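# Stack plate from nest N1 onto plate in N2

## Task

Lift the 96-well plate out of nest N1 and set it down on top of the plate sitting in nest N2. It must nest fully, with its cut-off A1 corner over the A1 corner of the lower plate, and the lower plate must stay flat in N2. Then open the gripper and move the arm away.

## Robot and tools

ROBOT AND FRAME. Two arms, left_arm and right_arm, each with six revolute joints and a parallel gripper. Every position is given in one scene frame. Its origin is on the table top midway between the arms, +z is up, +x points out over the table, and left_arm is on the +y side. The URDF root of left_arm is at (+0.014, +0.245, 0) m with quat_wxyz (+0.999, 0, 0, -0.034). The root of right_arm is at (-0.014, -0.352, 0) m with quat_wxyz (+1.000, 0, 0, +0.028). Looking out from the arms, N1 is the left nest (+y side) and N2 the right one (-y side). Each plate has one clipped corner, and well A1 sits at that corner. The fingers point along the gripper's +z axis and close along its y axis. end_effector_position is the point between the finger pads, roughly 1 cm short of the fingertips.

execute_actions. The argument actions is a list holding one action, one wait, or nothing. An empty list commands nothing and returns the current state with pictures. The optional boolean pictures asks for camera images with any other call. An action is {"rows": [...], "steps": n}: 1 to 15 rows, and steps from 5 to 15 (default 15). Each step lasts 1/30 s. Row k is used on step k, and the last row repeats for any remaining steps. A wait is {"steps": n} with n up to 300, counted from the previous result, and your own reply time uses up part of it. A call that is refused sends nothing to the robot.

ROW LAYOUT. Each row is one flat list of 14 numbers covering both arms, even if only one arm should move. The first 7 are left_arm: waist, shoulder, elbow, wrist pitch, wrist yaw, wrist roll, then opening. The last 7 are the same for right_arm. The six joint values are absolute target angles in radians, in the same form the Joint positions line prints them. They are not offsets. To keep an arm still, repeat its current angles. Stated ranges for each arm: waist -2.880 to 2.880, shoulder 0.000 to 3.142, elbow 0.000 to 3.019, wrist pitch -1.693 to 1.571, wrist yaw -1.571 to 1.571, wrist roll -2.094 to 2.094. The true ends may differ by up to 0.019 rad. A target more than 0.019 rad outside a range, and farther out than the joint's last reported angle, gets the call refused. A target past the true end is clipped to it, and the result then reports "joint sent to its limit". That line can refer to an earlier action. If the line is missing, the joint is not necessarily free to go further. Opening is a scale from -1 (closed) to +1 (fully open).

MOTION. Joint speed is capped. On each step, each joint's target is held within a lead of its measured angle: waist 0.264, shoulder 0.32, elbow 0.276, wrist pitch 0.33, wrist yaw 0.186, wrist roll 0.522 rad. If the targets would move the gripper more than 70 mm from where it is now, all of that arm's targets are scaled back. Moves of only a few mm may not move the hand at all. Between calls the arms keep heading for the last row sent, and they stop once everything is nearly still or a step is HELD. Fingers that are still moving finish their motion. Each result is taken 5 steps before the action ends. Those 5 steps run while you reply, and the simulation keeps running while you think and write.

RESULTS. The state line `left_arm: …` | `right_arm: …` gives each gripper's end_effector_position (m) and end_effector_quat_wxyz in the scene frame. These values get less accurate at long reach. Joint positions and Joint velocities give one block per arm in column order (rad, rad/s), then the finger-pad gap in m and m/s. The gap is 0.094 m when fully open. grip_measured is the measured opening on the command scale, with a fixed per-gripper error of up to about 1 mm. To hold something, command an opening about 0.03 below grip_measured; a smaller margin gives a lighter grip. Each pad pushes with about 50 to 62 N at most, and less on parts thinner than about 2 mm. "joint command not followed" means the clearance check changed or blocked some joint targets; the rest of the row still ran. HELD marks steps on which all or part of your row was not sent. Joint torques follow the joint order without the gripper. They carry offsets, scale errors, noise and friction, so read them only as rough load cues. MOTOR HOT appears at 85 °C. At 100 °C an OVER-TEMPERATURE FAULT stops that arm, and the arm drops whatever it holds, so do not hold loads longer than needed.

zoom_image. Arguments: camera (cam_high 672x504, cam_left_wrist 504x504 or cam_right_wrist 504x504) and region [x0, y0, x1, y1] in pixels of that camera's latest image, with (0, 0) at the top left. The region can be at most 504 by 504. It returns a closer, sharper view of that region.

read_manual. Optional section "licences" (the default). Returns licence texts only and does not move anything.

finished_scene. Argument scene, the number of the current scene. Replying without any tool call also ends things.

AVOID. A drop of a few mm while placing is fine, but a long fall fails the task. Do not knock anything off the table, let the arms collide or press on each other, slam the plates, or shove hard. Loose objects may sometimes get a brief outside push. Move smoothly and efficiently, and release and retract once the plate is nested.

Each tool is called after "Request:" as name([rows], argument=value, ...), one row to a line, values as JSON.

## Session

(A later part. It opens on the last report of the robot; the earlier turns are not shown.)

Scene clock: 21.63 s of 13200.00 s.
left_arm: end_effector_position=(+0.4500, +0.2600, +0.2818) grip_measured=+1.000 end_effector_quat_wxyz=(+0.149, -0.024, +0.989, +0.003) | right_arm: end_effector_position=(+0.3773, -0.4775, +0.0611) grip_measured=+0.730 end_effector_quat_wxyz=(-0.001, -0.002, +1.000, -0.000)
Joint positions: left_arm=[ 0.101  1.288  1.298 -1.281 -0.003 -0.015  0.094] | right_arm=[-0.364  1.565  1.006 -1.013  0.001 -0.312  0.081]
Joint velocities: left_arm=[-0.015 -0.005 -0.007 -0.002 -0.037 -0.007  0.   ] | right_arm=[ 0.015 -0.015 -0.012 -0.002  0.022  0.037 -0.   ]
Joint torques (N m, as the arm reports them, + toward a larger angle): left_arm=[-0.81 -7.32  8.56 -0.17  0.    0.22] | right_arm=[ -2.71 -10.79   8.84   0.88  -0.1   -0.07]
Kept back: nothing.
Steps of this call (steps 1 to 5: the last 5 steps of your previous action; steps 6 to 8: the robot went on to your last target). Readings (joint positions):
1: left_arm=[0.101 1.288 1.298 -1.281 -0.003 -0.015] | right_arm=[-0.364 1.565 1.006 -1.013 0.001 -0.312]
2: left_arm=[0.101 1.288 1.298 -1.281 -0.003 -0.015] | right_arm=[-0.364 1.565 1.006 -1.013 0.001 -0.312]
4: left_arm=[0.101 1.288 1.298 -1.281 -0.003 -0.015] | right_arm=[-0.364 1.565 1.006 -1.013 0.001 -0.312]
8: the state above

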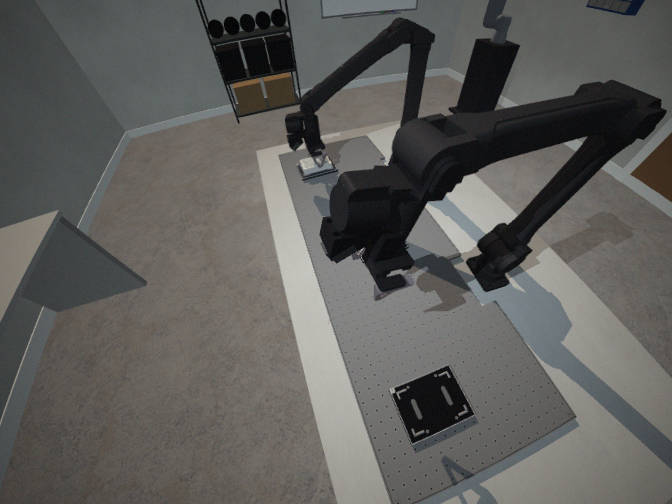

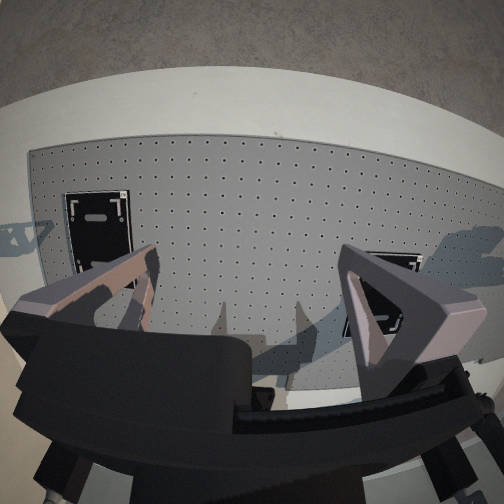

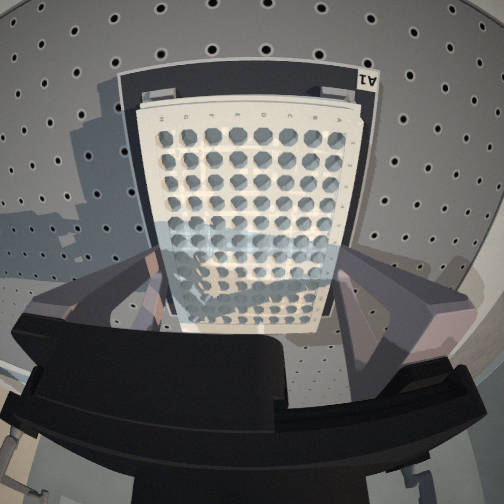

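Request:
execute_actions([
  {"rows":[[0.1,1.3,1.3,-1.3,0,0,1,-0.36,1.583,1.012,-1.003,0,-0.33,0.68],[0.1,1.3,1.3,-1.3,0,0,1,-0.36,1.583,1.012,-1.003,0,-0.33,0.68],[0.1,1.3,1.3,-1.3,0,0,1,-0.36,1.598,1.012,-1.003,0,-0.33,0.68]]},
])

Request:
execute_actions([
  {"steps":8},
], pictures=true)

Request:
zoom_image(camera="cam_right_wrist", region=[100,40,400,340])

Request:
zoom_image(camera="cam_high", region=[285,140,345,190])

Scene clock: 22.23 s of 13200.00 s.
left_arm: end_effector_position=(+0.4500, +0.2600, +0.2818) grip_measured=+1.000 end_effector_quat_wxyz=(+0.149, -0.024, +0.989, +0.003) | right_arm: end_effector_position=(+0.3773, -0.4774, +0.0609) grip_measured=+0.730 end_effector_quat_wxyz=(-0.001, -0.003, +1.000, -0.000)
Joint positions: left_arm=[ 0.101  1.288  1.298 -1.281 -0.003 -0.015  0.094] | right_arm=[-0.364  1.566  1.006 -1.013  0.001 -0.313  0.081]
Joint velocities: left_arm=[ 0.005 -0.015 -0.002 -0.022  0.022  0.007  0.   ] | right_arm=[ 0.005 -0.005 -0.002 -0.007 -0.081 -0.007  0.001]
Joint torques (N m, as the arm reports them, + toward a larger angle): left_arm=[-0.78 -7.29  8.56 -0.17  0.    0.21] | right_arm=[-2.   -9.74  8.72  0.86 -0.08 -0.13]
Steps of this call (steps 1 to 8: the robot went on to your last target; steps 9 to 18: the first 10 steps of this action). Readings (joint positions):
9: left_arm=[0.101 1.288 1.298 -1.281 -0.003 -0.015] | right_arm=[-0.364 1.565 1.006 -1.013 0.001 -0.313]
10: left_arm=[0.101 1.288 1.298 -1.281 -0.003 -0.015] | right_arm=[-0.364 1.565 1.006 -1.013 0.001 -0.313]
12: left_arm=[0.101 1.288 1.298 -1.281 -0.003 -0.015] | right_arm=[-0.364 1.566 1.006 -1.013 0.001 -0.313]
16: left_arm=[0.101 1.288 1.298 -1.281 -0.003 -0.015] | right_arm=[-0.364 1.566 1.006 -1.013 0.001 -0.313]
18: the state above

Scene clock: 22.50 s of 13200.00 s.
left_arm: end_effector_position=(+0.4500, +0.2600, +0.2818) grip_measured=+1.000 end_effector_quat_wxyz=(+0.149, -0.024, +0.989, +0.003) | right_arm: end_effector_position=(+0.3773, -0.4774, +0.0609) grip_measured=+0.730 end_effector_quat_wxyz=(-0.001, -0.003, +1.000, -0.000)
Joint positions: left_arm=[ 0.101  1.288  1.298 -1.281 -0.003 -0.015  0.094] | right_arm=[-0.364  1.566  1.006 -1.013  0.001 -0.313  0.081]
Joint velocities: left_arm=[-0.005 -0.005  0.017  0.012 -0.022  0.007  0.   ] | right_arm=[-0.015  0.005  0.012 -0.002  0.037  0.022 -0.   ]
Joint torques (N m, as the arm reports them, + toward a larger angle): left_arm=[-0.75 -7.32  8.56 -0.17  0.    0.21] | right_arm=[-2.17 -9.31  8.69  0.82 -0.1  -0.1 ]
Kept back: nothing.
Steps of this call (steps 1 to 5: the last 5 steps of your previous action; steps 6 to 8: the robot went on to your last target). Readings (joint positions):
1: left_arm=[0.101 1.288 1.298 -1.281 -0.003 -0.015] | right_arm=[-0.364 1.566 1.006 -1.013 0.001 -0.313]
2: left_arm=[0.101 1.288 1.298 -1.281 -0.003 -0.015] | right_arm=[-0.364 1.566 1.006 -1.013 0.001 -0.313]
4: left_arm=[0.101 1.288 1.298 -1.281 -0.003 -0.015] | right_arm=[-0.364 1.566 1.006 -1.013 0.001 -0.313]
8: the state above

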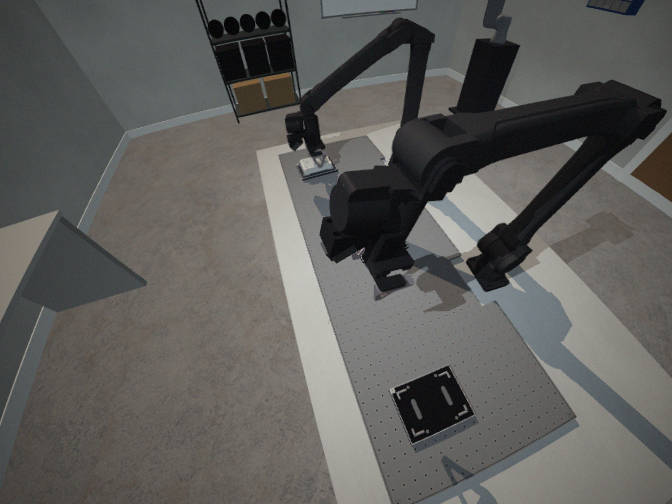

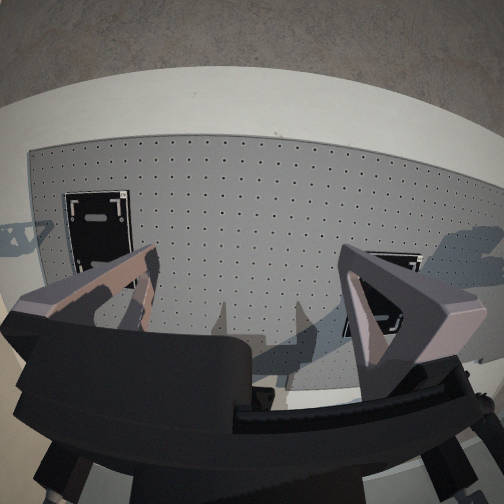

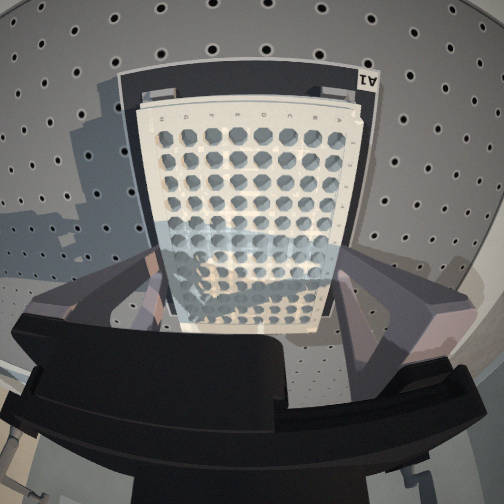

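Region (100, 40, 400, 340) of cam_right_wrist's 504x504 image, scaled by 1.680, with more detail than that image has.

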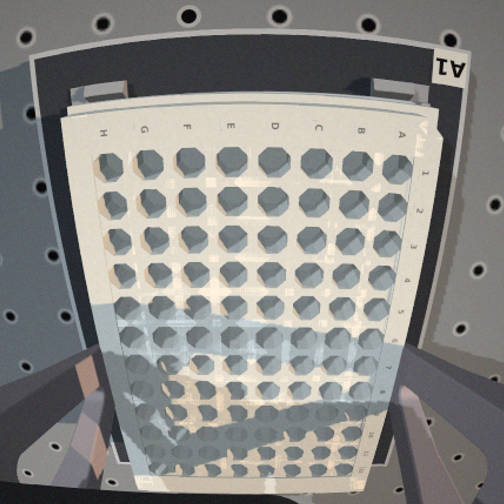

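Region (285, 140, 345, 190) of cam_high's 672x504 image, scaled by 8.400, with more detail than that image has.

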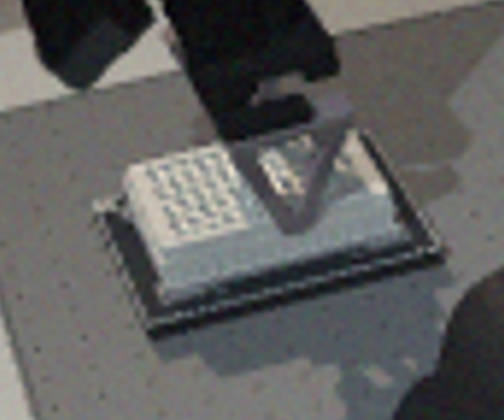

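The plate is resting on the rim. I'll unload it, slide it back about 1 mm, then press down again.

Request:
execute_actions([
  {"rows":[[0.1,1.3,1.3,-1.3,0,0,1,-0.356,1.55,1.012,-1.026,0,-0.33,0.68]]},
])

Request:
execute_actions([
  {"rows":[[0.1,1.3,1.3,-1.3,0,0,1,-0.356,1.598,1.012,-1.015,0,-0.33,0.68]]},
], pictures=true)

Request:
zoom_image(camera="cam_right_wrist", region=[100,40,400,340])

Scene clock: 23.10 s of 13200.00 s.
left_arm: end_effector_position=(+0.4500, +0.2600, +0.2818) grip_measured=+1.000 end_effector_quat_wxyz=(+0.149, -0.024, +0.989, +0.003) | right_arm: end_effector_position=(+0.3768, -0.4773, +0.0609) grip_measured=+0.730 end_effector_quat_wxyz=(-0.002, -0.004, +1.000, -0.000)
Joint positions: left_arm=[ 0.101  1.288  1.298 -1.281 -0.003 -0.015  0.094] | right_arm=[-0.364  1.566  1.006 -1.015  0.001 -0.316  0.081]
Joint velocities: left_arm=[-0.015 -0.005 -0.017  0.002  0.051 -0.022  0.   ] | right_arm=[-0.005  0.005 -0.017  0.017 -0.081 -0.051 -0.001]
Joint torques (N m, as the arm reports them, + toward a larger angle): left_arm=[-0.79 -7.33  8.54 -0.19  0.    0.22] | right_arm=[ -1.86 -13.97   8.7    0.01  -0.1   -0.12]
Steps of this call (steps 1 to 8: the robot went on to your last target; steps 9 to 18: the first 10 steps of this action). Readings (joint positions):
9: left_arm=[0.101 1.288 1.298 -1.281 -0.003 -0.015] | right_arm=[-0.364 1.566 1.006 -1.014 0.001 -0.314]
10: left_arm=[0.101 1.288 1.298 -1.281 -0.003 -0.015] | right_arm=[-0.364 1.566 1.006 -1.014 0.001 -0.315]
12: left_arm=[0.101 1.288 1.298 -1.281 -0.003 -0.015] | right_arm=[-0.364 1.566 1.006 -1.015 0.001 -0.315]
16: left_arm=[0.101 1.288 1.298 -1.281 -0.003 -0.015] | right_arm=[-0.364 1.566 1.006 -1.015 0.001 -0.316]
18: the state above

Scene clock: 23.60 s of 13200.00 s.
left_arm: end_effector_position=(+0.4500, +0.2600, +0.2818) grip_measured=+1.000 end_effector_quat_wxyz=(+0.149, -0.024, +0.989, +0.003) | right_arm: end_effector_position=(+0.3768, -0.4773, +0.0608) grip_measured=+0.730 end_effector_quat_wxyz=(-0.002, -0.004, +1.000, -0.000)
Joint positions: left_arm=[ 0.101  1.288  1.298 -1.281 -0.003 -0.015  0.094] | right_arm=[-0.364  1.566  1.006 -1.015  0.001 -0.316  0.081]
Joint velocities: left_arm=[ 0.005  0.015 -0.007 -0.002  0.022  0.037  0.   ] | right_arm=[-0.005 -0.005  0.002 -0.007  0.037  0.037  0.001]
Joint torques (N m, as the arm reports them, + toward a larger angle): left_arm=[-0.82 -7.33  8.55 -0.17  0.    0.22] | right_arm=[-1.59 -9.53  8.65  0.5  -0.11 -0.11]
Steps of this call (steps 1 to 5: the last 5 steps of your previous action; steps 6 to 15: the first 10 steps of this action). Readings (joint positions):
6: left_arm=[0.101 1.288 1.298 -1.281 -0.003 -0.015] | right_arm=[-0.364 1.566 1.006 -1.015 0.001 -0.316]
7: left_arm=[0.101 1.288 1.298 -1.281 -0.003 -0.015] | right_arm=[-0.364 1.566 1.006 -1.015 0.001 -0.316]
9: left_arm=[0.101 1.288 1.298 -1.281 -0.003 -0.015] | right_arm=[-0.364 1.566 1.006 -1.015 0.001 -0.316]
13: left_arm=[0.101 1.288 1.298 -1.281 -0.003 -0.015] | right_arm=[-0.364 1.566 1.006 -1.015 0.001 -0.316]
15: the state above

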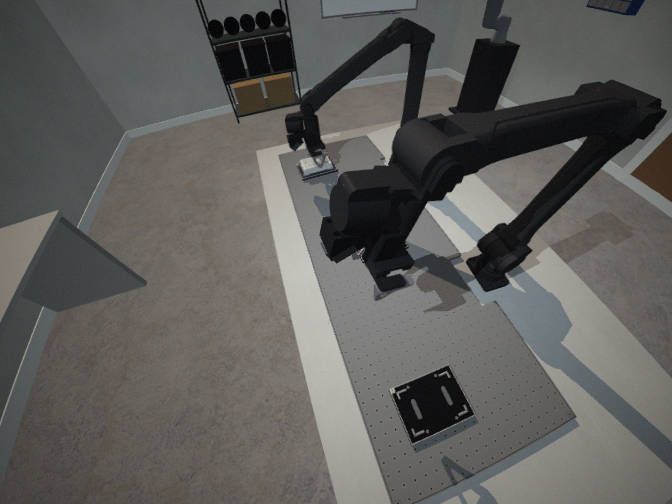

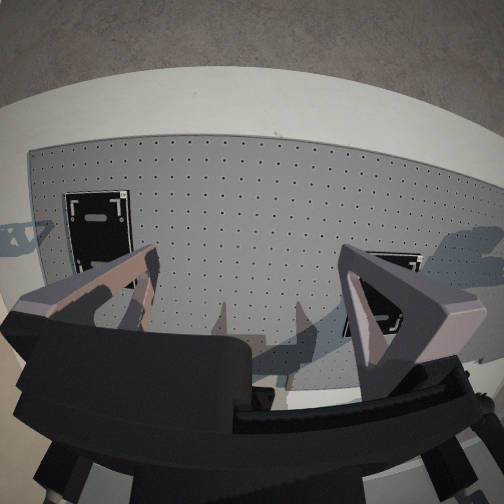

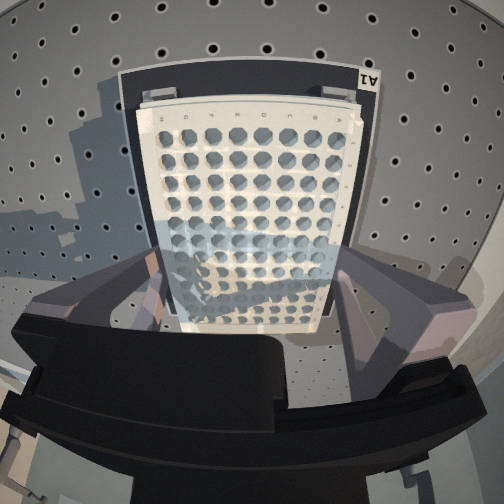

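Region (100, 40, 400, 340) of cam_right_wrist's 504x504 image, scaled by 1.680, with more detail than that image has.

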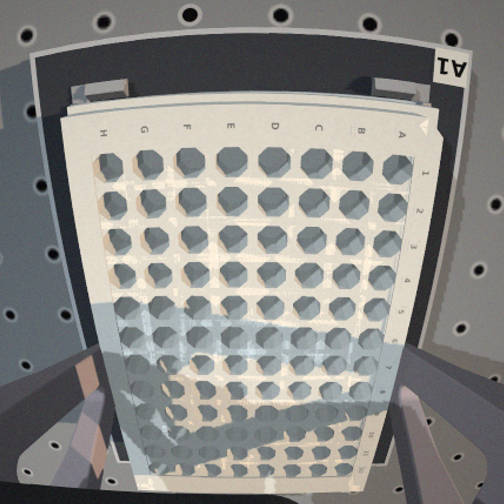

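Request:
execute_actions([
  {"rows":[[0.1,1.3,1.3,-1.3,0,0,1,-0.356,1.585,1.002,-1.015,0,-0.33,0.68]]},
])

Request:
execute_actions([
  {"rows":[[0.1,1.3,1.3,-1.3,0,0,1,-0.356,1.59,0.997,-1.015,0,-0.33,0.68]]},
])

Scene clock: 24.10 s of 13200.00 s.
left_arm: end_effector_position=(+0.4500, +0.2600, +0.2818) grip_measured=+1.000 end_effector_quat_wxyz=(+0.149, -0.024, +0.989, +0.003) | right_arm: end_effector_position=(+0.3768, -0.4773, +0.0608) grip_measured=+0.730 end_effector_quat_wxyz=(-0.002, -0.004, +1.000, -0.000)
Joint positions: left_arm=[ 0.101  1.288  1.298 -1.281 -0.003 -0.015  0.094] | right_arm=[-0.364  1.566  1.006 -1.015  0.001 -0.316  0.081]
Joint velocities: left_arm=[-0.015 -0.015  0.007 -0.007  0.051 -0.037  0.   ] | right_arm=[-0.005 -0.005 -0.046 -0.007 -0.007 -0.022  0.001]
Joint torques (N m, as the arm reports them, + toward a larger angle): left_arm=[-0.82 -7.27  8.56 -0.18  0.    0.22] | right_arm=[ -1.57 -10.66   7.71   0.52  -0.08  -0.09]
Steps of this call (steps 1 to 5: the last 5 steps of your previous action; steps 6 to 15: the first 10 steps of this action). Readings (joint positions):
6: left_arm=[0.101 1.288 1.298 -1.281 -0.003 -0.015] | right_arm=[-0.364 1.566 1.006 -1.015 0.001 -0.316]
7: left_arm=[0.101 1.288 1.298 -1.281 -0.003 -0.015] | right_arm=[-0.364 1.566 1.006 -1.015 0.001 -0.316]
9: left_arm=[0.101 1.288 1.298 -1.281 -0.003 -0.015] | right_arm=[-0.364 1.566 1.006 -1.015 0.001 -0.316]
13: left_arm=[0.101 1.288 1.298 -1.281 -0.003 -0.015] | right_arm=[-0.364 1.566 1.006 -1.015 0.001 -0.316]
15: the state above

Scene clock: 24.60 s of 13200.00 s.
left_arm: end_effector_position=(+0.4500, +0.2600, +0.2818) grip_measured=+1.000 end_effector_quat_wxyz=(+0.149, -0.024, +0.989, +0.003) | right_arm: end_effector_position=(+0.3768, -0.4773, +0.0608) grip_measured=+0.730 end_effector_quat_wxyz=(-0.002, -0.004, +1.000, -0.000)
Joint positions: left_arm=[ 0.101  1.288  1.298 -1.281 -0.003 -0.015  0.094] | right_arm=[-0.364  1.566  1.006 -1.015  0.001 -0.316  0.081]
Joint velocities: left_arm=[-0.005  0.005  0.002 -0.002  0.037 -0.007  0.   ] | right_arm=[ 0.005 -0.005  0.007  0.002  0.007  0.022  0.   ]
Joint torques (N m, as the arm reports them, + toward a larger angle): left_arm=[-0.83 -7.32  8.56 -0.18  0.    0.22] | right_arm=[-1.66 -9.78  7.29  0.45 -0.1  -0.11]
Steps of this call (steps 1 to 5: the last 5 steps of your previous action; steps 6 to 15: the first 10 steps of this action). Readings (joint positions):
6: left_arm=[0.101 1.288 1.298 -1.281 -0.003 -0.015] | right_arm=[-0.364 1.566 1.006 -1.015 0.001 -0.316]
7: left_arm=[0.101 1.288 1.298 -1.281 -0.003 -0.015] | right_arm=[-0.364 1.566 1.006 -1.015 0.001 -0.316]
9: left_arm=[0.101 1.288 1.298 -1.281 -0.003 -0.015] | right_arm=[-0.364 1.566 1.006 -1.015 0.001 -0.316]
13: left_arm=[0.101 1.288 1.298 -1.281 -0.003 -0.015] | right_arm=[-0.364 1.566 1.006 -1.015 0.001 -0.316]
15: the state above

Request:
execute_actions([
  {"rows":[[0.1,1.3,1.3,-1.3,0,0,1,-0.352,1.55,1.02,-1.03,0,-0.33,0.68]]},
])

Request:
execute_actions([
  {"rows":[[0.1,1.3,1.3,-1.3,0,0,1,-0.36,1.598,1.012,-1.015,0,-0.33,0.68]]},
], pictures=true)

Request:
zoom_image(camera="cam_right_wrist", region=[100,40,400,340])

Scene clock: 25.10 s of 13200.00 s.
left_arm: end_effector_position=(+0.4500, +0.2600, +0.2818) grip_measured=+1.000 end_effector_quat_wxyz=(+0.149, -0.024, +0.989, +0.003) | right_arm: end_effector_position=(+0.3765, -0.4769, +0.0609) grip_measured=+0.730 end_effector_quat_wxyz=(-0.003, -0.006, +1.000, +0.000)
Joint positions: left_arm=[ 0.101  1.288  1.298 -1.281 -0.003 -0.015  0.094] | right_arm=[-0.363  1.566  1.006 -1.017  0.002 -0.318  0.081]
Joint velocities: left_arm=[-0.005 -0.024  0.002 -0.017 -0.037  0.037  0.   ] | right_arm=[-0.005 -0.015  0.007 -0.002 -0.022 -0.095 -0.   ]
Joint torques (N m, as the arm reports them, + toward a larger angle): left_arm=[-0.77 -7.3   8.55 -0.2   0.    0.22] | right_arm=[ -1.49 -13.94   9.59   0.07  -0.1   -0.06]
Steps of this call (steps 1 to 5: the last 5 steps of your previous action; steps 6 to 15: the first 10 steps of this action). Readings (joint positions):
6: left_arm=[0.101 1.288 1.298 -1.281 -0.003 -0.015] | right_arm=[-0.363 1.566 1.006 -1.016 0.001 -0.316]
7: left_arm=[0.101 1.288 1.298 -1.281 -0.003 -0.015] | right_arm=[-0.363 1.566 1.006 -1.016 0.001 -0.316]
9: left_arm=[0.101 1.288 1.298 -1.281 -0.003 -0.015] | right_arm=[-0.363 1.566 1.006 -1.017 0.002 -0.317]
13: left_arm=[0.101 1.288 1.298 -1.281 -0.003 -0.015] | right_arm=[-0.363 1.566 1.006 -1.017 0.002 -0.318]
15: the state above

Scene clock: 25.60 s of 13200.00 s.
left_arm: end_effector_position=(+0.4500, +0.2600, +0.2818) grip_measured=+1.000 end_effector_quat_wxyz=(+0.149, -0.024, +0.989, +0.003) | right_arm: end_effector_position=(+0.3764, -0.4769, +0.0608) grip_measured=+0.730 end_effector_quat_wxyz=(-0.003, -0.006, +1.000, +0.000)
Joint positions: left_arm=[ 0.101  1.288  1.298 -1.281 -0.003 -0.015  0.094] | right_arm=[-0.363  1.566  1.006 -1.017  0.002 -0.318  0.081]
Joint velocities: left_arm=[-0.015 -0.005 -0.002 -0.002 -0.007  0.051  0.   ] | right_arm=[-0.005 -0.024  0.007 -0.017 -0.066 -0.066 -0.001]
Joint torques (N m, as the arm reports them, + toward a larger angle): left_arm=[-0.79 -7.3   8.55 -0.17  0.    0.22] | right_arm=[-2.58 -9.18  8.69  0.51 -0.12 -0.06]
Steps of this call (steps 1 to 5: the last 5 steps of your previous action; steps 6 to 15: the first 10 steps of this action). Readings (joint positions):
6: left_arm=[0.101 1.288 1.298 -1.281 -0.003 -0.015] | right_arm=[-0.363 1.566 1.006 -1.017 0.002 -0.318]
7: left_arm=[0.101 1.288 1.298 -1.281 -0.003 -0.015] | right_arm=[-0.363 1.566 1.006 -1.017 0.002 -0.318]
9: left_arm=[0.101 1.288 1.298 -1.281 -0.003 -0.015] | right_arm=[-0.363 1.566 1.006 -1.017 0.002 -0.318]
13: left_arm=[0.101 1.288 1.298 -1.281 -0.003 -0.015] | right_arm=[-0.363 1.566 1.006 -1.017 0.002 -0.318]
15: the state above

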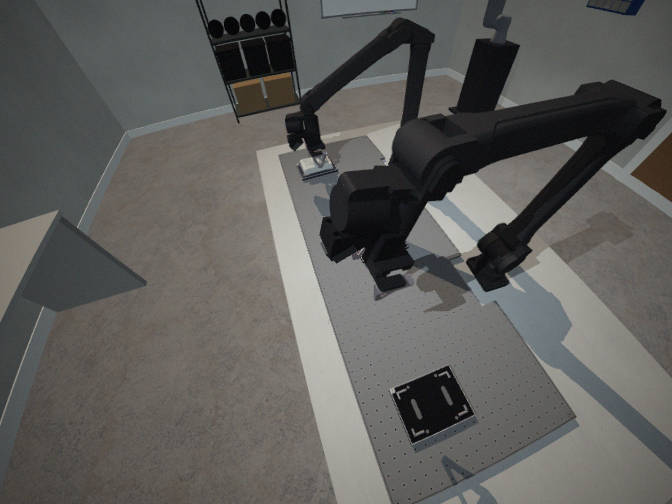

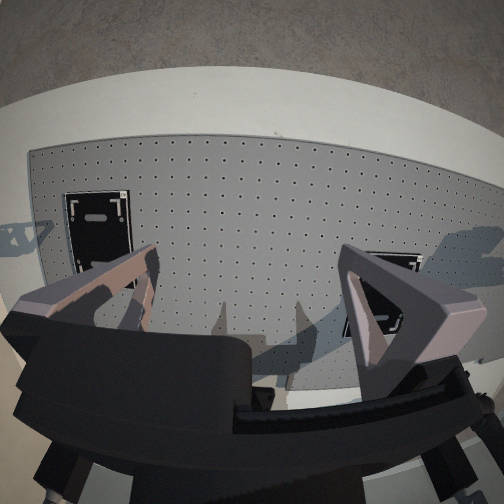

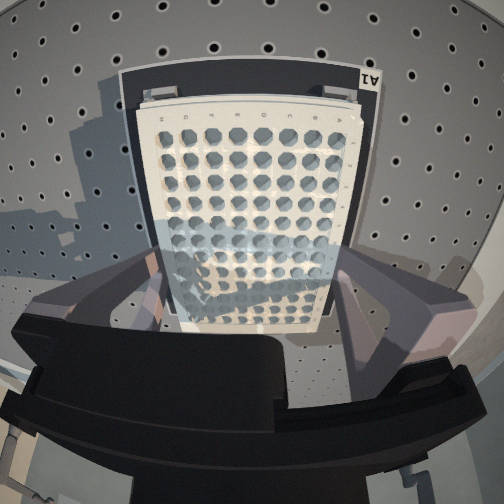

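Region (100, 40, 400, 340) of cam_right_wrist's 504x504 image, scaled by 1.680, with more detail than that image has.

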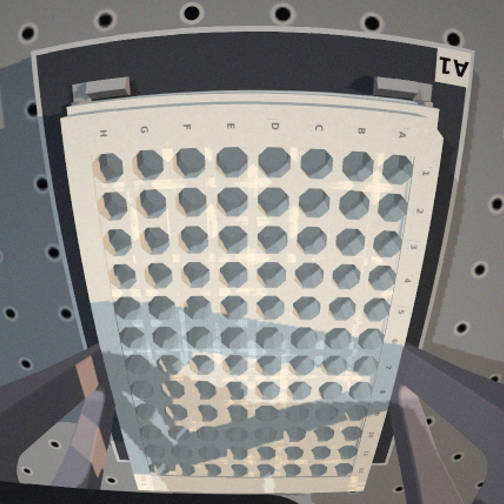

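Request:
execute_actions([
  {"rows":[[0.1,1.3,1.3,-1.3,0,0,1,-0.36,1.55,1.012,-1.037,0,-0.318,0.68]]},
])

Request:
execute_actions([
  {"rows":[[0.1,1.3,1.3,-1.3,0,0,1,-0.36,1.598,1.012,-1.015,0,-0.318,0.68]]},
])

Scene clock: 26.13 s of 13200.00 s.
left_arm: end_effector_position=(+0.4500, +0.2600, +0.2818) grip_measured=+1.000 end_effector_quat_wxyz=(+0.149, -0.024, +0.989, +0.003) | right_arm: end_effector_position=(+0.3758, -0.4767, +0.0608) grip_measured=+0.730 end_effector_quat_wxyz=(-0.004, -0.006, +1.000, +0.001)
Joint positions: left_arm=[ 0.101  1.288  1.298 -1.281 -0.003 -0.015  0.094] | right_arm=[-0.363  1.566  1.006 -1.019  0.002 -0.318  0.081]
Joint velocities: left_arm=[-0.005 -0.005 -0.002  0.017 -0.051 -0.095  0.   ] | right_arm=[-0.005 -0.005 -0.007  0.012 -0.007 -0.022 -0.   ]
Joint torques (N m, as the arm reports them, + toward a larger angle): left_arm=[-0.76 -7.31  8.56 -0.18  0.    0.21] | right_arm=[ -1.72 -13.84   8.73  -0.19  -0.13   0.02]
Steps of this call (steps 1 to 5: the last 5 steps of your previous action; step 6: the robot went on to your last target; steps 7 to 16: the first 10 steps of this action). Readings (joint positions):
7: left_arm=[0.101 1.288 1.298 -1.281 -0.003 -0.015] | right_arm=[-0.363 1.566 1.006 -1.018 0.002 -0.318]
8: left_arm=[0.101 1.288 1.298 -1.281 -0.003 -0.015] | right_arm=[-0.363 1.566 1.006 -1.019 0.002 -0.318]
10: left_arm=[0.101 1.288 1.298 -1.281 -0.003 -0.015] | right_arm=[-0.363 1.566 1.006 -1.019 0.002 -0.318]
14: left_arm=[0.101 1.288 1.298 -1.281 -0.003 -0.015] | right_arm=[-0.363 1.566 1.006 -1.019 0.002 -0.318]
16: the state above

Scene clock: 26.63 s of 13200.00 s.
left_arm: end_effector_position=(+0.4500, +0.2600, +0.2818) grip_measured=+1.000 end_effector_quat_wxyz=(+0.149, -0.024, +0.989, +0.003) | right_arm: end_effector_position=(+0.3759, -0.4768, +0.0608) grip_measured=+0.730 end_effector_quat_wxyz=(-0.004, -0.006, +1.000, +0.000)
Joint positions: left_arm=[ 0.101  1.288  1.298 -1.281 -0.003 -0.015  0.094] | right_arm=[-0.363  1.566  1.006 -1.019  0.002 -0.318  0.081]
Joint velocities: left_arm=[-0.005 -0.005 -0.012 -0.002  0.051 -0.037  0.   ] | right_arm=[ 0.015  0.005  0.017 -0.012 -0.022  0.022 -0.   ]
Joint torques (N m, as the arm reports them, + toward a larger angle): left_arm=[-0.75 -7.33  8.55 -0.18  0.    0.21] | right_arm=[-1.93 -9.34  8.75  0.67 -0.13  0.04]
Steps of this call (steps 1 to 5: the last 5 steps of your previous action; steps 6 to 15: the first 10 steps of this action). Readings (joint positions):
6: left_arm=[0.101 1.288 1.298 -1.281 -0.003 -0.015] | right_arm=[-0.363 1.566 1.006 -1.019 0.002 -0.318]
7: left_arm=[0.101 1.288 1.298 -1.281 -0.003 -0.015] | right_arm=[-0.363 1.566 1.006 -1.019 0.002 -0.318]
9: left_arm=[0.101 1.288 1.298 -1.281 -0.003 -0.015] | right_arm=[-0.363 1.566 1.006 -1.019 0.002 -0.318]
13: left_arm=[0.101 1.288 1.298 -1.281 -0.003 -0.015] | right_arm=[-0.363 1.566 1.006 -1.019 0.002 -0.318]
15: the state above

Request:
execute_actions([
  {"rows":[[0.1,1.3,1.3,-1.3,0,0,1,-0.36,1.56,1.02,-1.019,0,-0.318,0.68],[0.1,1.3,1.3,-1.3,0,0,1,-0.36,1.56,1.02,-1.019,0,-0.318,0.75],[0.1,1.3,1.3,-1.3,0,0,1,-0.36,1.56,1.02,-1.019,0,-0.318,1]]},
], pictures=true)

Request:
zoom_image(camera="cam_right_wrist", region=[100,40,400,340])

Request:
zoom_image(camera="cam_high", region=[285,140,345,190])

Scene clock: 27.20 s of 13200.00 s.
left_arm: end_effector_position=(+0.4500, +0.2600, +0.2818) grip_measured=+1.000 end_effector_quat_wxyz=(+0.149, -0.024, +0.989, +0.003) | right_arm: end_effector_position=(+0.3759, -0.4768, +0.0608) grip_measured=+1.000 end_effector_quat_wxyz=(-0.004, -0.006, +1.000, +0.000)
Joint positions: left_arm=[ 0.101  1.288  1.298 -1.281 -0.003 -0.015  0.094] | right_arm=[-0.363  1.566  1.006 -1.019  0.002 -0.318  0.094]
Joint velocities: left_arm=[-0.015 -0.005 -0.007  0.007 -0.007  0.022  0.   ] | right_arm=[-0.015 -0.015  0.002  0.017 -0.022  0.051  0.   ]
Joint torques (N m, as the arm reports them, + toward a larger angle): left_arm=[-0.78 -7.26  8.54 -0.18  0.    0.21] | right_arm=[ -2.24 -12.63   9.44   0.48  -0.12   0.03]
Steps of this call (steps 1 to 5: the last 5 steps of your previous action; steps 6 to 7: the robot went on to your last target; steps 8 to 17: the first 10 steps of this action). Readings (joint positions):
8: left_arm=[0.101 1.288 1.298 -1.281 -0.003 -0.015] | right_arm=[-0.363 1.566 1.006 -1.019 0.002 -0.318]
9: left_arm=[0.101 1.288 1.298 -1.281 -0.003 -0.015] | right_arm=[-0.363 1.566 1.006 -1.019 0.002 -0.318]
11: left_arm=[0.101 1.288 1.298 -1.281 -0.003 -0.015] | right_arm=[-0.363 1.566 1.006 -1.019 0.002 -0.318]
15: left_arm=[0.101 1.288 1.298 -1.281 -0.003 -0.015] | right_arm=[-0.363 1.566 1.006 -1.019 0.002 -0.318]
17: the state above

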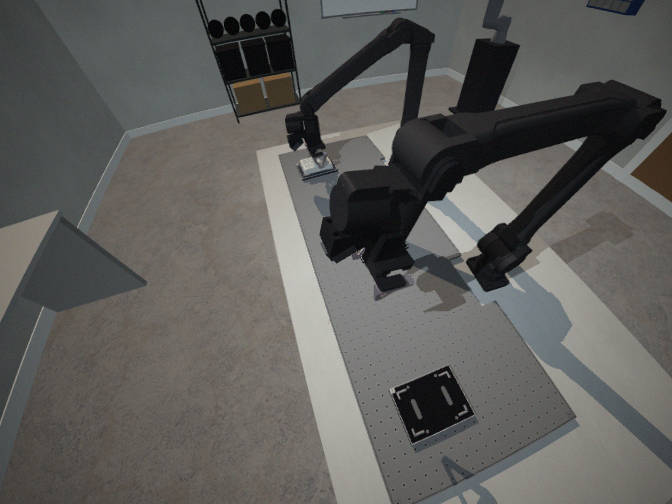

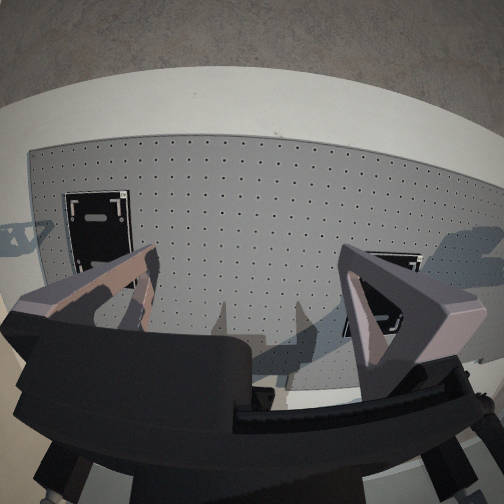

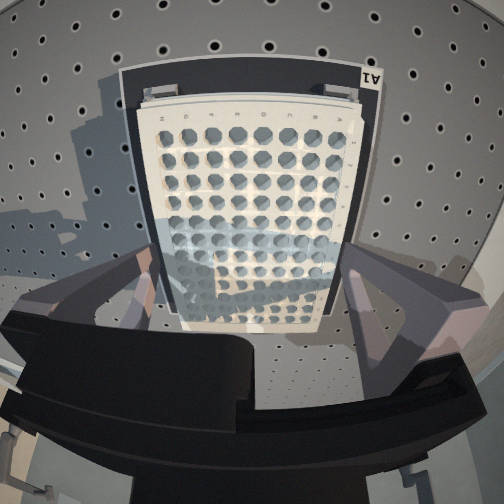

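Region (100, 40, 400, 340) of cam_right_wrist's 504x504 image, scaled by 1.680, with more detail than that image has.

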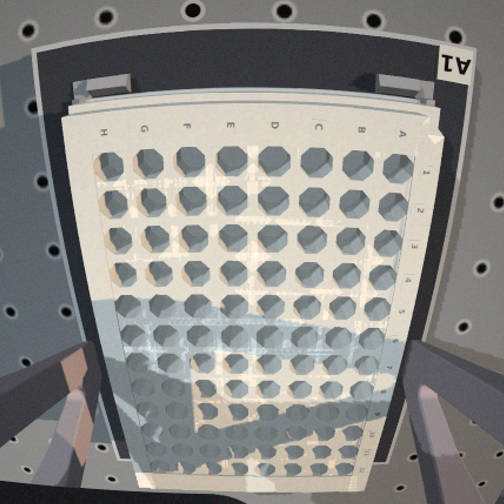

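Region (285, 140, 345, 190) of cam_high's 672x504 image, scaled by 8.400, with more detail than that image has.

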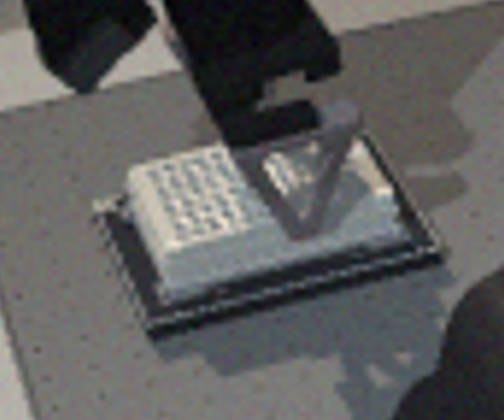

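Request:
execute_actions([
  {"rows":[[0.1,1.3,1.3,-1.3,0,0,1,-0.3725,1.56,1.02,-1.019,0,-0.304,0.8]]},
])

Request:
execute_actions([
  {"rows":[[0.1,1.3,1.3,-1.3,0,0,1,-0.37,1.56,1.02,-1.019,0,-0.31,0.78],[0.1,1.3,1.3,-1.3,0,0,1,-0.37,1.56,1.02,-1.019,0,-0.31,0.77],[0.1,1.3,1.3,-1.3,0,0,1,-0.37,1.56,1.02,-1.019,0,-0.31,0.76],[0.1,1.3,1.3,-1.3,0,0,1,-0.37,1.56,1.02,-1.019,0,-0.31,0.75],[0.1,1.3,1.3,-1.3,0,0,1,-0.37,1.56,1.02,-1.019,0,-0.31,0.74],[0.1,1.3,1.3,-1.3,0,0,1,-0.37,1.56,1.02,-1.019,0,-0.31,0.73],[0.1,1.3,1.3,-1.3,0,0,1,-0.37,1.56,1.02,-1.019,0,-0.31,0.73],[0.1,1.3,1.3,-1.3,0,0,1,-0.37,1.56,1.02,-1.019,0,-0.31,0.8]]},
])

Request:
execute_actions(actions=[])

Request:
zoom_image(camera="cam_right_wrist", region=[100,40,400,340])

Scene clock: 27.87 s of 13200.00 s.
left_arm: end_effector_position=(+0.4500, +0.2600, +0.2818) grip_measured=+1.000 end_effector_quat_wxyz=(+0.149, -0.024, +0.989, +0.003) | right_arm: end_effector_position=(+0.3758, -0.4770, +0.0608) grip_measured=+0.804 end_effector_quat_wxyz=(-0.004, -0.005, +1.000, +0.000)
Joint positions: left_arm=[ 0.101  1.288  1.298 -1.281 -0.003 -0.015  0.094] | right_arm=[-0.364  1.566  1.006 -1.019  0.002 -0.316  0.085]
Joint velocities: left_arm=[-0.005 -0.024 -0.002  0.007  0.066 -0.095  0.   ] | right_arm=[-0.005  0.005  0.002 -0.002  0.007 -0.066 -0.   ]
Joint torques (N m, as the arm reports them, + toward a larger angle): left_arm=[-0.78 -7.35  8.55 -0.17  0.    0.22] | right_arm=[ -3.   -13.23   9.43   0.58  -0.12   0.14]
Steps of this call (steps 1 to 5: the last 5 steps of your previous action; steps 6 to 10: the robot went on to your last target; steps 11 to 20: the first 10 steps of this action). Readings (joint positions):
11: left_arm=[0.101 1.288 1.298 -1.281 -0.003 -0.015] | right_arm=[-0.363 1.566 1.006 -1.019 0.002 -0.318]
12: left_arm=[0.101 1.288 1.298 -1.281 -0.003 -0.015] | right_arm=[-0.363 1.566 1.006 -1.019 0.002 -0.317]
14: left_arm=[0.101 1.288 1.298 -1.281 -0.003 -0.015] | right_arm=[-0.364 1.566 1.006 -1.019 0.002 -0.317]
18: left_arm=[0.101 1.288 1.298 -1.281 -0.003 -0.015] | right_arm=[-0.364 1.566 1.006 -1.019 0.002 -0.316]
20: the state above

Scene clock: 28.37 s of 13200.00 s.
left_arm: end_effector_position=(+0.4500, +0.2600, +0.2818) grip_measured=+1.000 end_effector_quat_wxyz=(+0.149, -0.024, +0.989, +0.003) | right_arm: end_effector_position=(+0.3758, -0.4770, +0.0608) grip_measured=+0.799 end_effector_quat_wxyz=(-0.004, -0.005, +1.000, +0.000)
Joint positions: left_arm=[ 0.101  1.288  1.298 -1.281 -0.003 -0.015  0.094] | right_arm=[-0.364  1.566  1.006 -1.019  0.002 -0.316  0.085]
Joint velocities: left_arm=[-0.005 -0.015 -0.007  0.007  0.007  0.022  0.   ] | right_arm=[-0.005 -0.005 -0.017  0.007  0.007 -0.051  0.001]
Joint torques (N m, as the arm reports them, + toward a larger angle): left_arm=[-0.76 -7.32  8.55 -0.19  0.    0.21] | right_arm=[ -2.68 -12.53   9.49   0.45  -0.11   0.07]
Steps of this call (steps 1 to 5: the last 5 steps of your previous action; steps 6 to 15: the first 10 steps of this action). Readings (joint positions):
6: left_arm=[0.101 1.288 1.298 -1.281 -0.003 -0.015] | right_arm=[-0.364 1.566 1.006 -1.019 0.002 -0.316]
7: left_arm=[0.101 1.288 1.298 -1.281 -0.003 -0.015] | right_arm=[-0.364 1.566 1.006 -1.019 0.002 -0.316]
9: left_arm=[0.101 1.288 1.298 -1.281 -0.003 -0.015] | right_arm=[-0.364 1.566 1.006 -1.019 0.002 -0.316]
13: left_arm=[0.101 1.288 1.298 -1.281 -0.003 -0.015] | right_arm=[-0.364 1.566 1.006 -1.019 0.002 -0.316]
15: the state above

Scene clock: 28.53 s of 13200.00 s.
left_arm: end_effector_position=(+0.4500, +0.2600, +0.2818) grip_measured=+1.000 end_effector_quat_wxyz=(+0.149, -0.024, +0.989, +0.003) | right_arm: end_effector_position=(+0.3758, -0.4770, +0.0608) grip_measured=+0.800 end_effector_quat_wxyz=(-0.004, -0.005, +1.000, +0.000)
Joint positions: left_arm=[ 0.101  1.288  1.298 -1.281 -0.003 -0.015  0.094] | right_arm=[-0.364  1.566  1.006 -1.019  0.002 -0.316  0.085]
Joint velocities: left_arm=[-0.024 -0.015  0.002 -0.002 -0.022 -0.066  0.   ] | right_arm=[-0.015 -0.005 -0.002 -0.002 -0.022 -0.037 -0.   ]
Joint torques (N m, as the arm reports them, + toward a larger angle): left_arm=[-0.75 -7.31  8.54 -0.18  0.    0.21] | right_arm=[ -2.64 -13.17   9.45   0.55  -0.14   0.1 ]
Kept back: nothing.
Steps of this call (steps 1 to 5: the last 5 steps of your previous action). Readings (joint positions):
1: left_arm=[0.101 1.288 1.298 -1.281 -0.003 -0.015] | right_arm=[-0.364 1.566 1.006 -1.019 0.002 -0.316]
2: left_arm=[0.101 1.288 1.298 -1.281 -0.003 -0.015] | right_arm=[-0.364 1.566 1.006 -1.019 0.002 -0.316]
4: left_arm=[0.101 1.288 1.298 -1.281 -0.003 -0.015] | right_arm=[-0.364 1.566 1.006 -1.019 0.002 -0.316]
5: the state above

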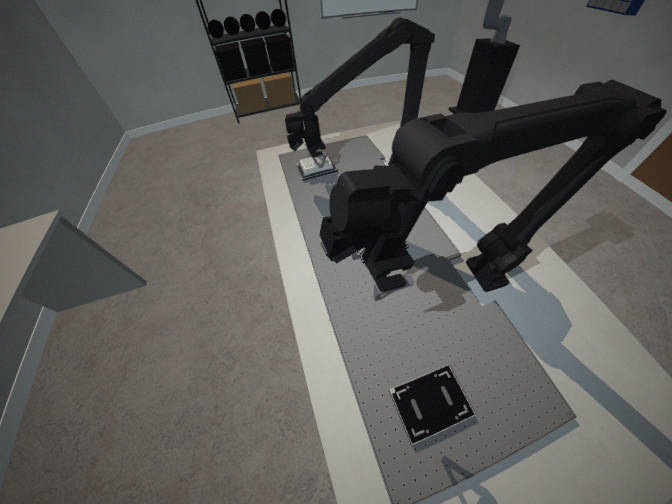

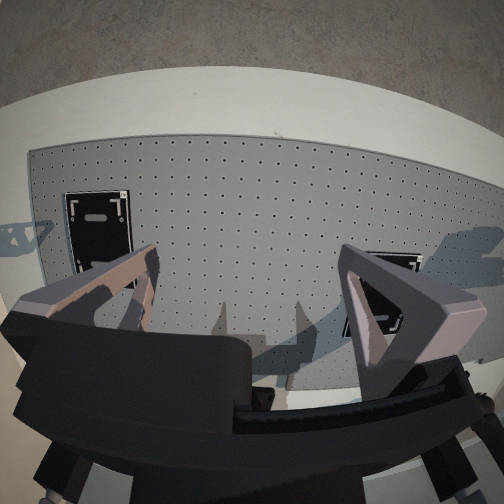

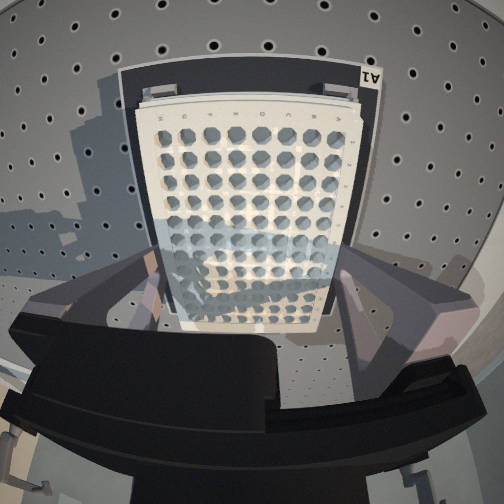

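Region (100, 40, 400, 340) of cam_right_wrist's 504x504 image, scaled by 1.680, with more detail than that image has.

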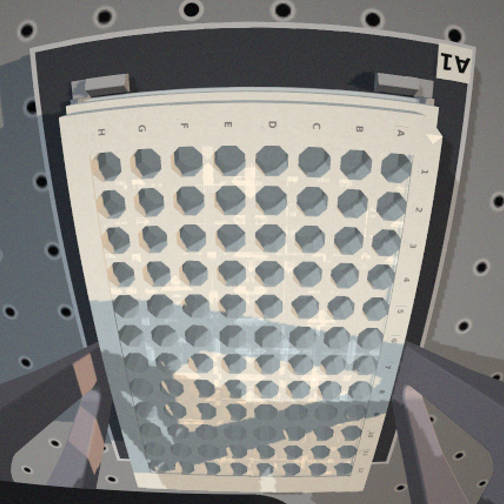

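Request:
execute_actions([
  {"rows":[[0.1,1.3,1.3,-1.3,0,0,1,-0.375,1.56,1.02,-1.019,0,-0.304,0.76],[0.1,1.3,1.3,-1.3,0,0,1,-0.375,1.56,1.02,-1.019,0,-0.304,0.74],[0.1,1.3,1.3,-1.3,0,0,1,-0.375,1.56,1.02,-1.019,0,-0.304,0.72]]},
])

Request:
execute_actions([
  {"rows":[[0.1,1.3,1.3,-1.3,0,0,1,-0.366,1.56,1.02,-1.019,0,-0.31,0.8]]},
], pictures=true)

Request:
zoom_image(camera="cam_right_wrist", region=[100,40,400,340])

Scene clock: 29.10 s of 13200.00 s.
left_arm: end_effector_position=(+0.4500, +0.2600, +0.2818) grip_measured=+1.000 end_effector_quat_wxyz=(+0.149, -0.024, +0.989, +0.003) | right_arm: end_effector_position=(+0.3757, -0.4773, +0.0608) grip_measured=+0.738 end_effector_quat_wxyz=(-0.004, -0.004, +1.000, +0.001)
Joint positions: left_arm=[ 0.101  1.288  1.298 -1.281 -0.003 -0.015  0.094] | right_arm=[-0.365  1.566  1.006 -1.019  0.001 -0.316  0.082]
Joint velocities: left_arm=[ 0.005  0.005 -0.012  0.012  0.081  0.066  0.   ] | right_arm=[-0.015 -0.005 -0.007  0.007 -0.037  0.051  0.   ]
Joint torques (N m, as the arm reports them, + toward a larger angle): left_arm=[-0.73 -7.35  8.55 -0.17  0.    0.21] | right_arm=[ -2.79 -12.68   9.45   0.48  -0.12   0.1 ]
Steps of this call (steps 1 to 7: the robot went on to your last target; steps 8 to 17: the first 10 steps of this action). Readings (joint positions):
8: left_arm=[0.101 1.288 1.298 -1.281 -0.003 -0.015] | right_arm=[-0.364 1.566 1.006 -1.019 0.002 -0.316]
9: left_arm=[0.101 1.288 1.298 -1.281 -0.003 -0.015] | right_arm=[-0.364 1.566 1.006 -1.019 0.001 -0.316]
11: left_arm=[0.101 1.288 1.298 -1.281 -0.003 -0.015] | right_arm=[-0.365 1.566 1.006 -1.019 0.001 -0.316]
15: left_arm=[0.101 1.288 1.298 -1.281 -0.003 -0.015] | right_arm=[-0.365 1.566 1.006 -1.019 0.001 -0.316]
17: the state above

Scene clock: 29.60 s of 13200.00 s.
left_arm: end_effector_position=(+0.4500, +0.2600, +0.2818) grip_measured=+1.000 end_effector_quat_wxyz=(+0.149, -0.024, +0.989, +0.003) | right_arm: end_effector_position=(+0.3757, -0.4773, +0.0608) grip_measured=+0.799 end_effector_quat_wxyz=(-0.004, -0.004, +1.000, +0.001)
Joint positions: left_arm=[ 0.101  1.288  1.298 -1.281 -0.003 -0.015  0.094] | right_arm=[-0.365  1.566  1.006 -1.019  0.001 -0.316  0.085]
Joint velocities: left_arm=[-0.005 -0.015 -0.002 -0.012 -0.022  0.007  0.   ] | right_arm=[ 0.005 -0.015  0.002 -0.017 -0.007 -0.037 -0.   ]
Joint torques (N m, as the arm reports them, + toward a larger angle): left_arm=[-0.78 -7.29  8.55 -0.18  0.    0.21] | right_arm=[ -2.29 -13.11   9.61   0.51  -0.1    0.08]
Steps of this call (steps 1 to 5: the last 5 steps of your previous action; steps 6 to 15: the first 10 steps of this action). Readings (joint positions):
6: left_arm=[0.101 1.288 1.298 -1.281 -0.003 -0.015] | right_arm=[-0.365 1.566 1.006 -1.019 0.001 -0.316]
7: left_arm=[0.101 1.288 1.298 -1.281 -0.003 -0.015] | right_arm=[-0.365 1.566 1.006 -1.019 0.001 -0.316]
9: left_arm=[0.101 1.288 1.298 -1.281 -0.003 -0.015] | right_arm=[-0.365 1.566 1.006 -1.019 0.001 -0.316]
13: left_arm=[0.101 1.288 1.298 -1.281 -0.003 -0.015] | right_arm=[-0.365 1.566 1.006 -1.019 0.001 -0.316]
15: the state above

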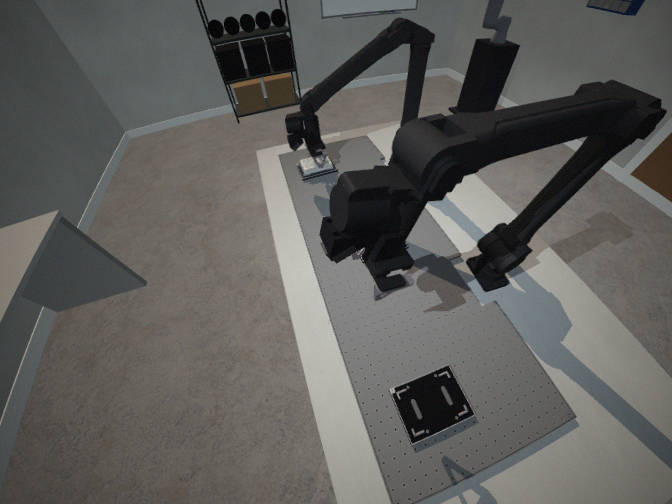

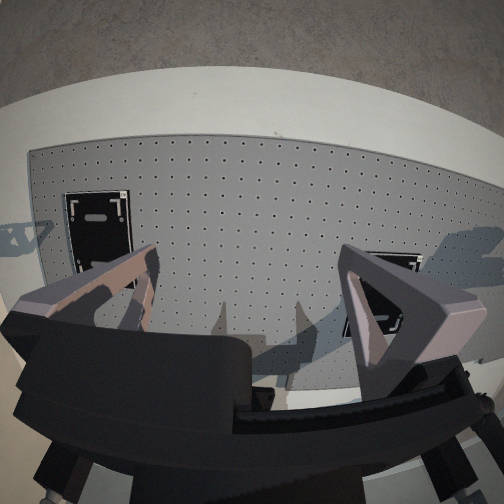

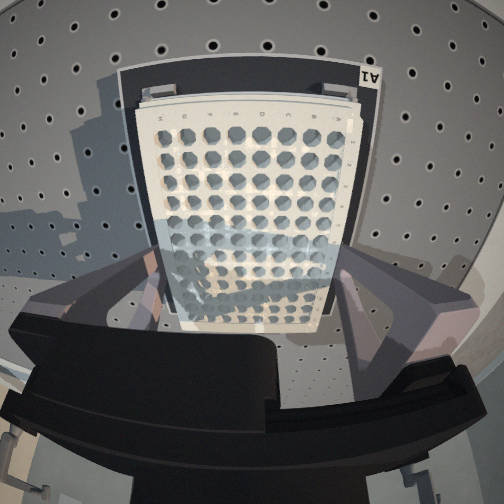

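Region (100, 40, 400, 340) of cam_right_wrist's 504x504 image, scaled by 1.680, with more detail than that image has.

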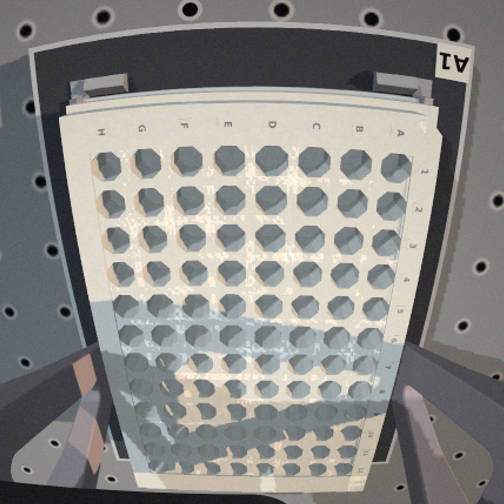

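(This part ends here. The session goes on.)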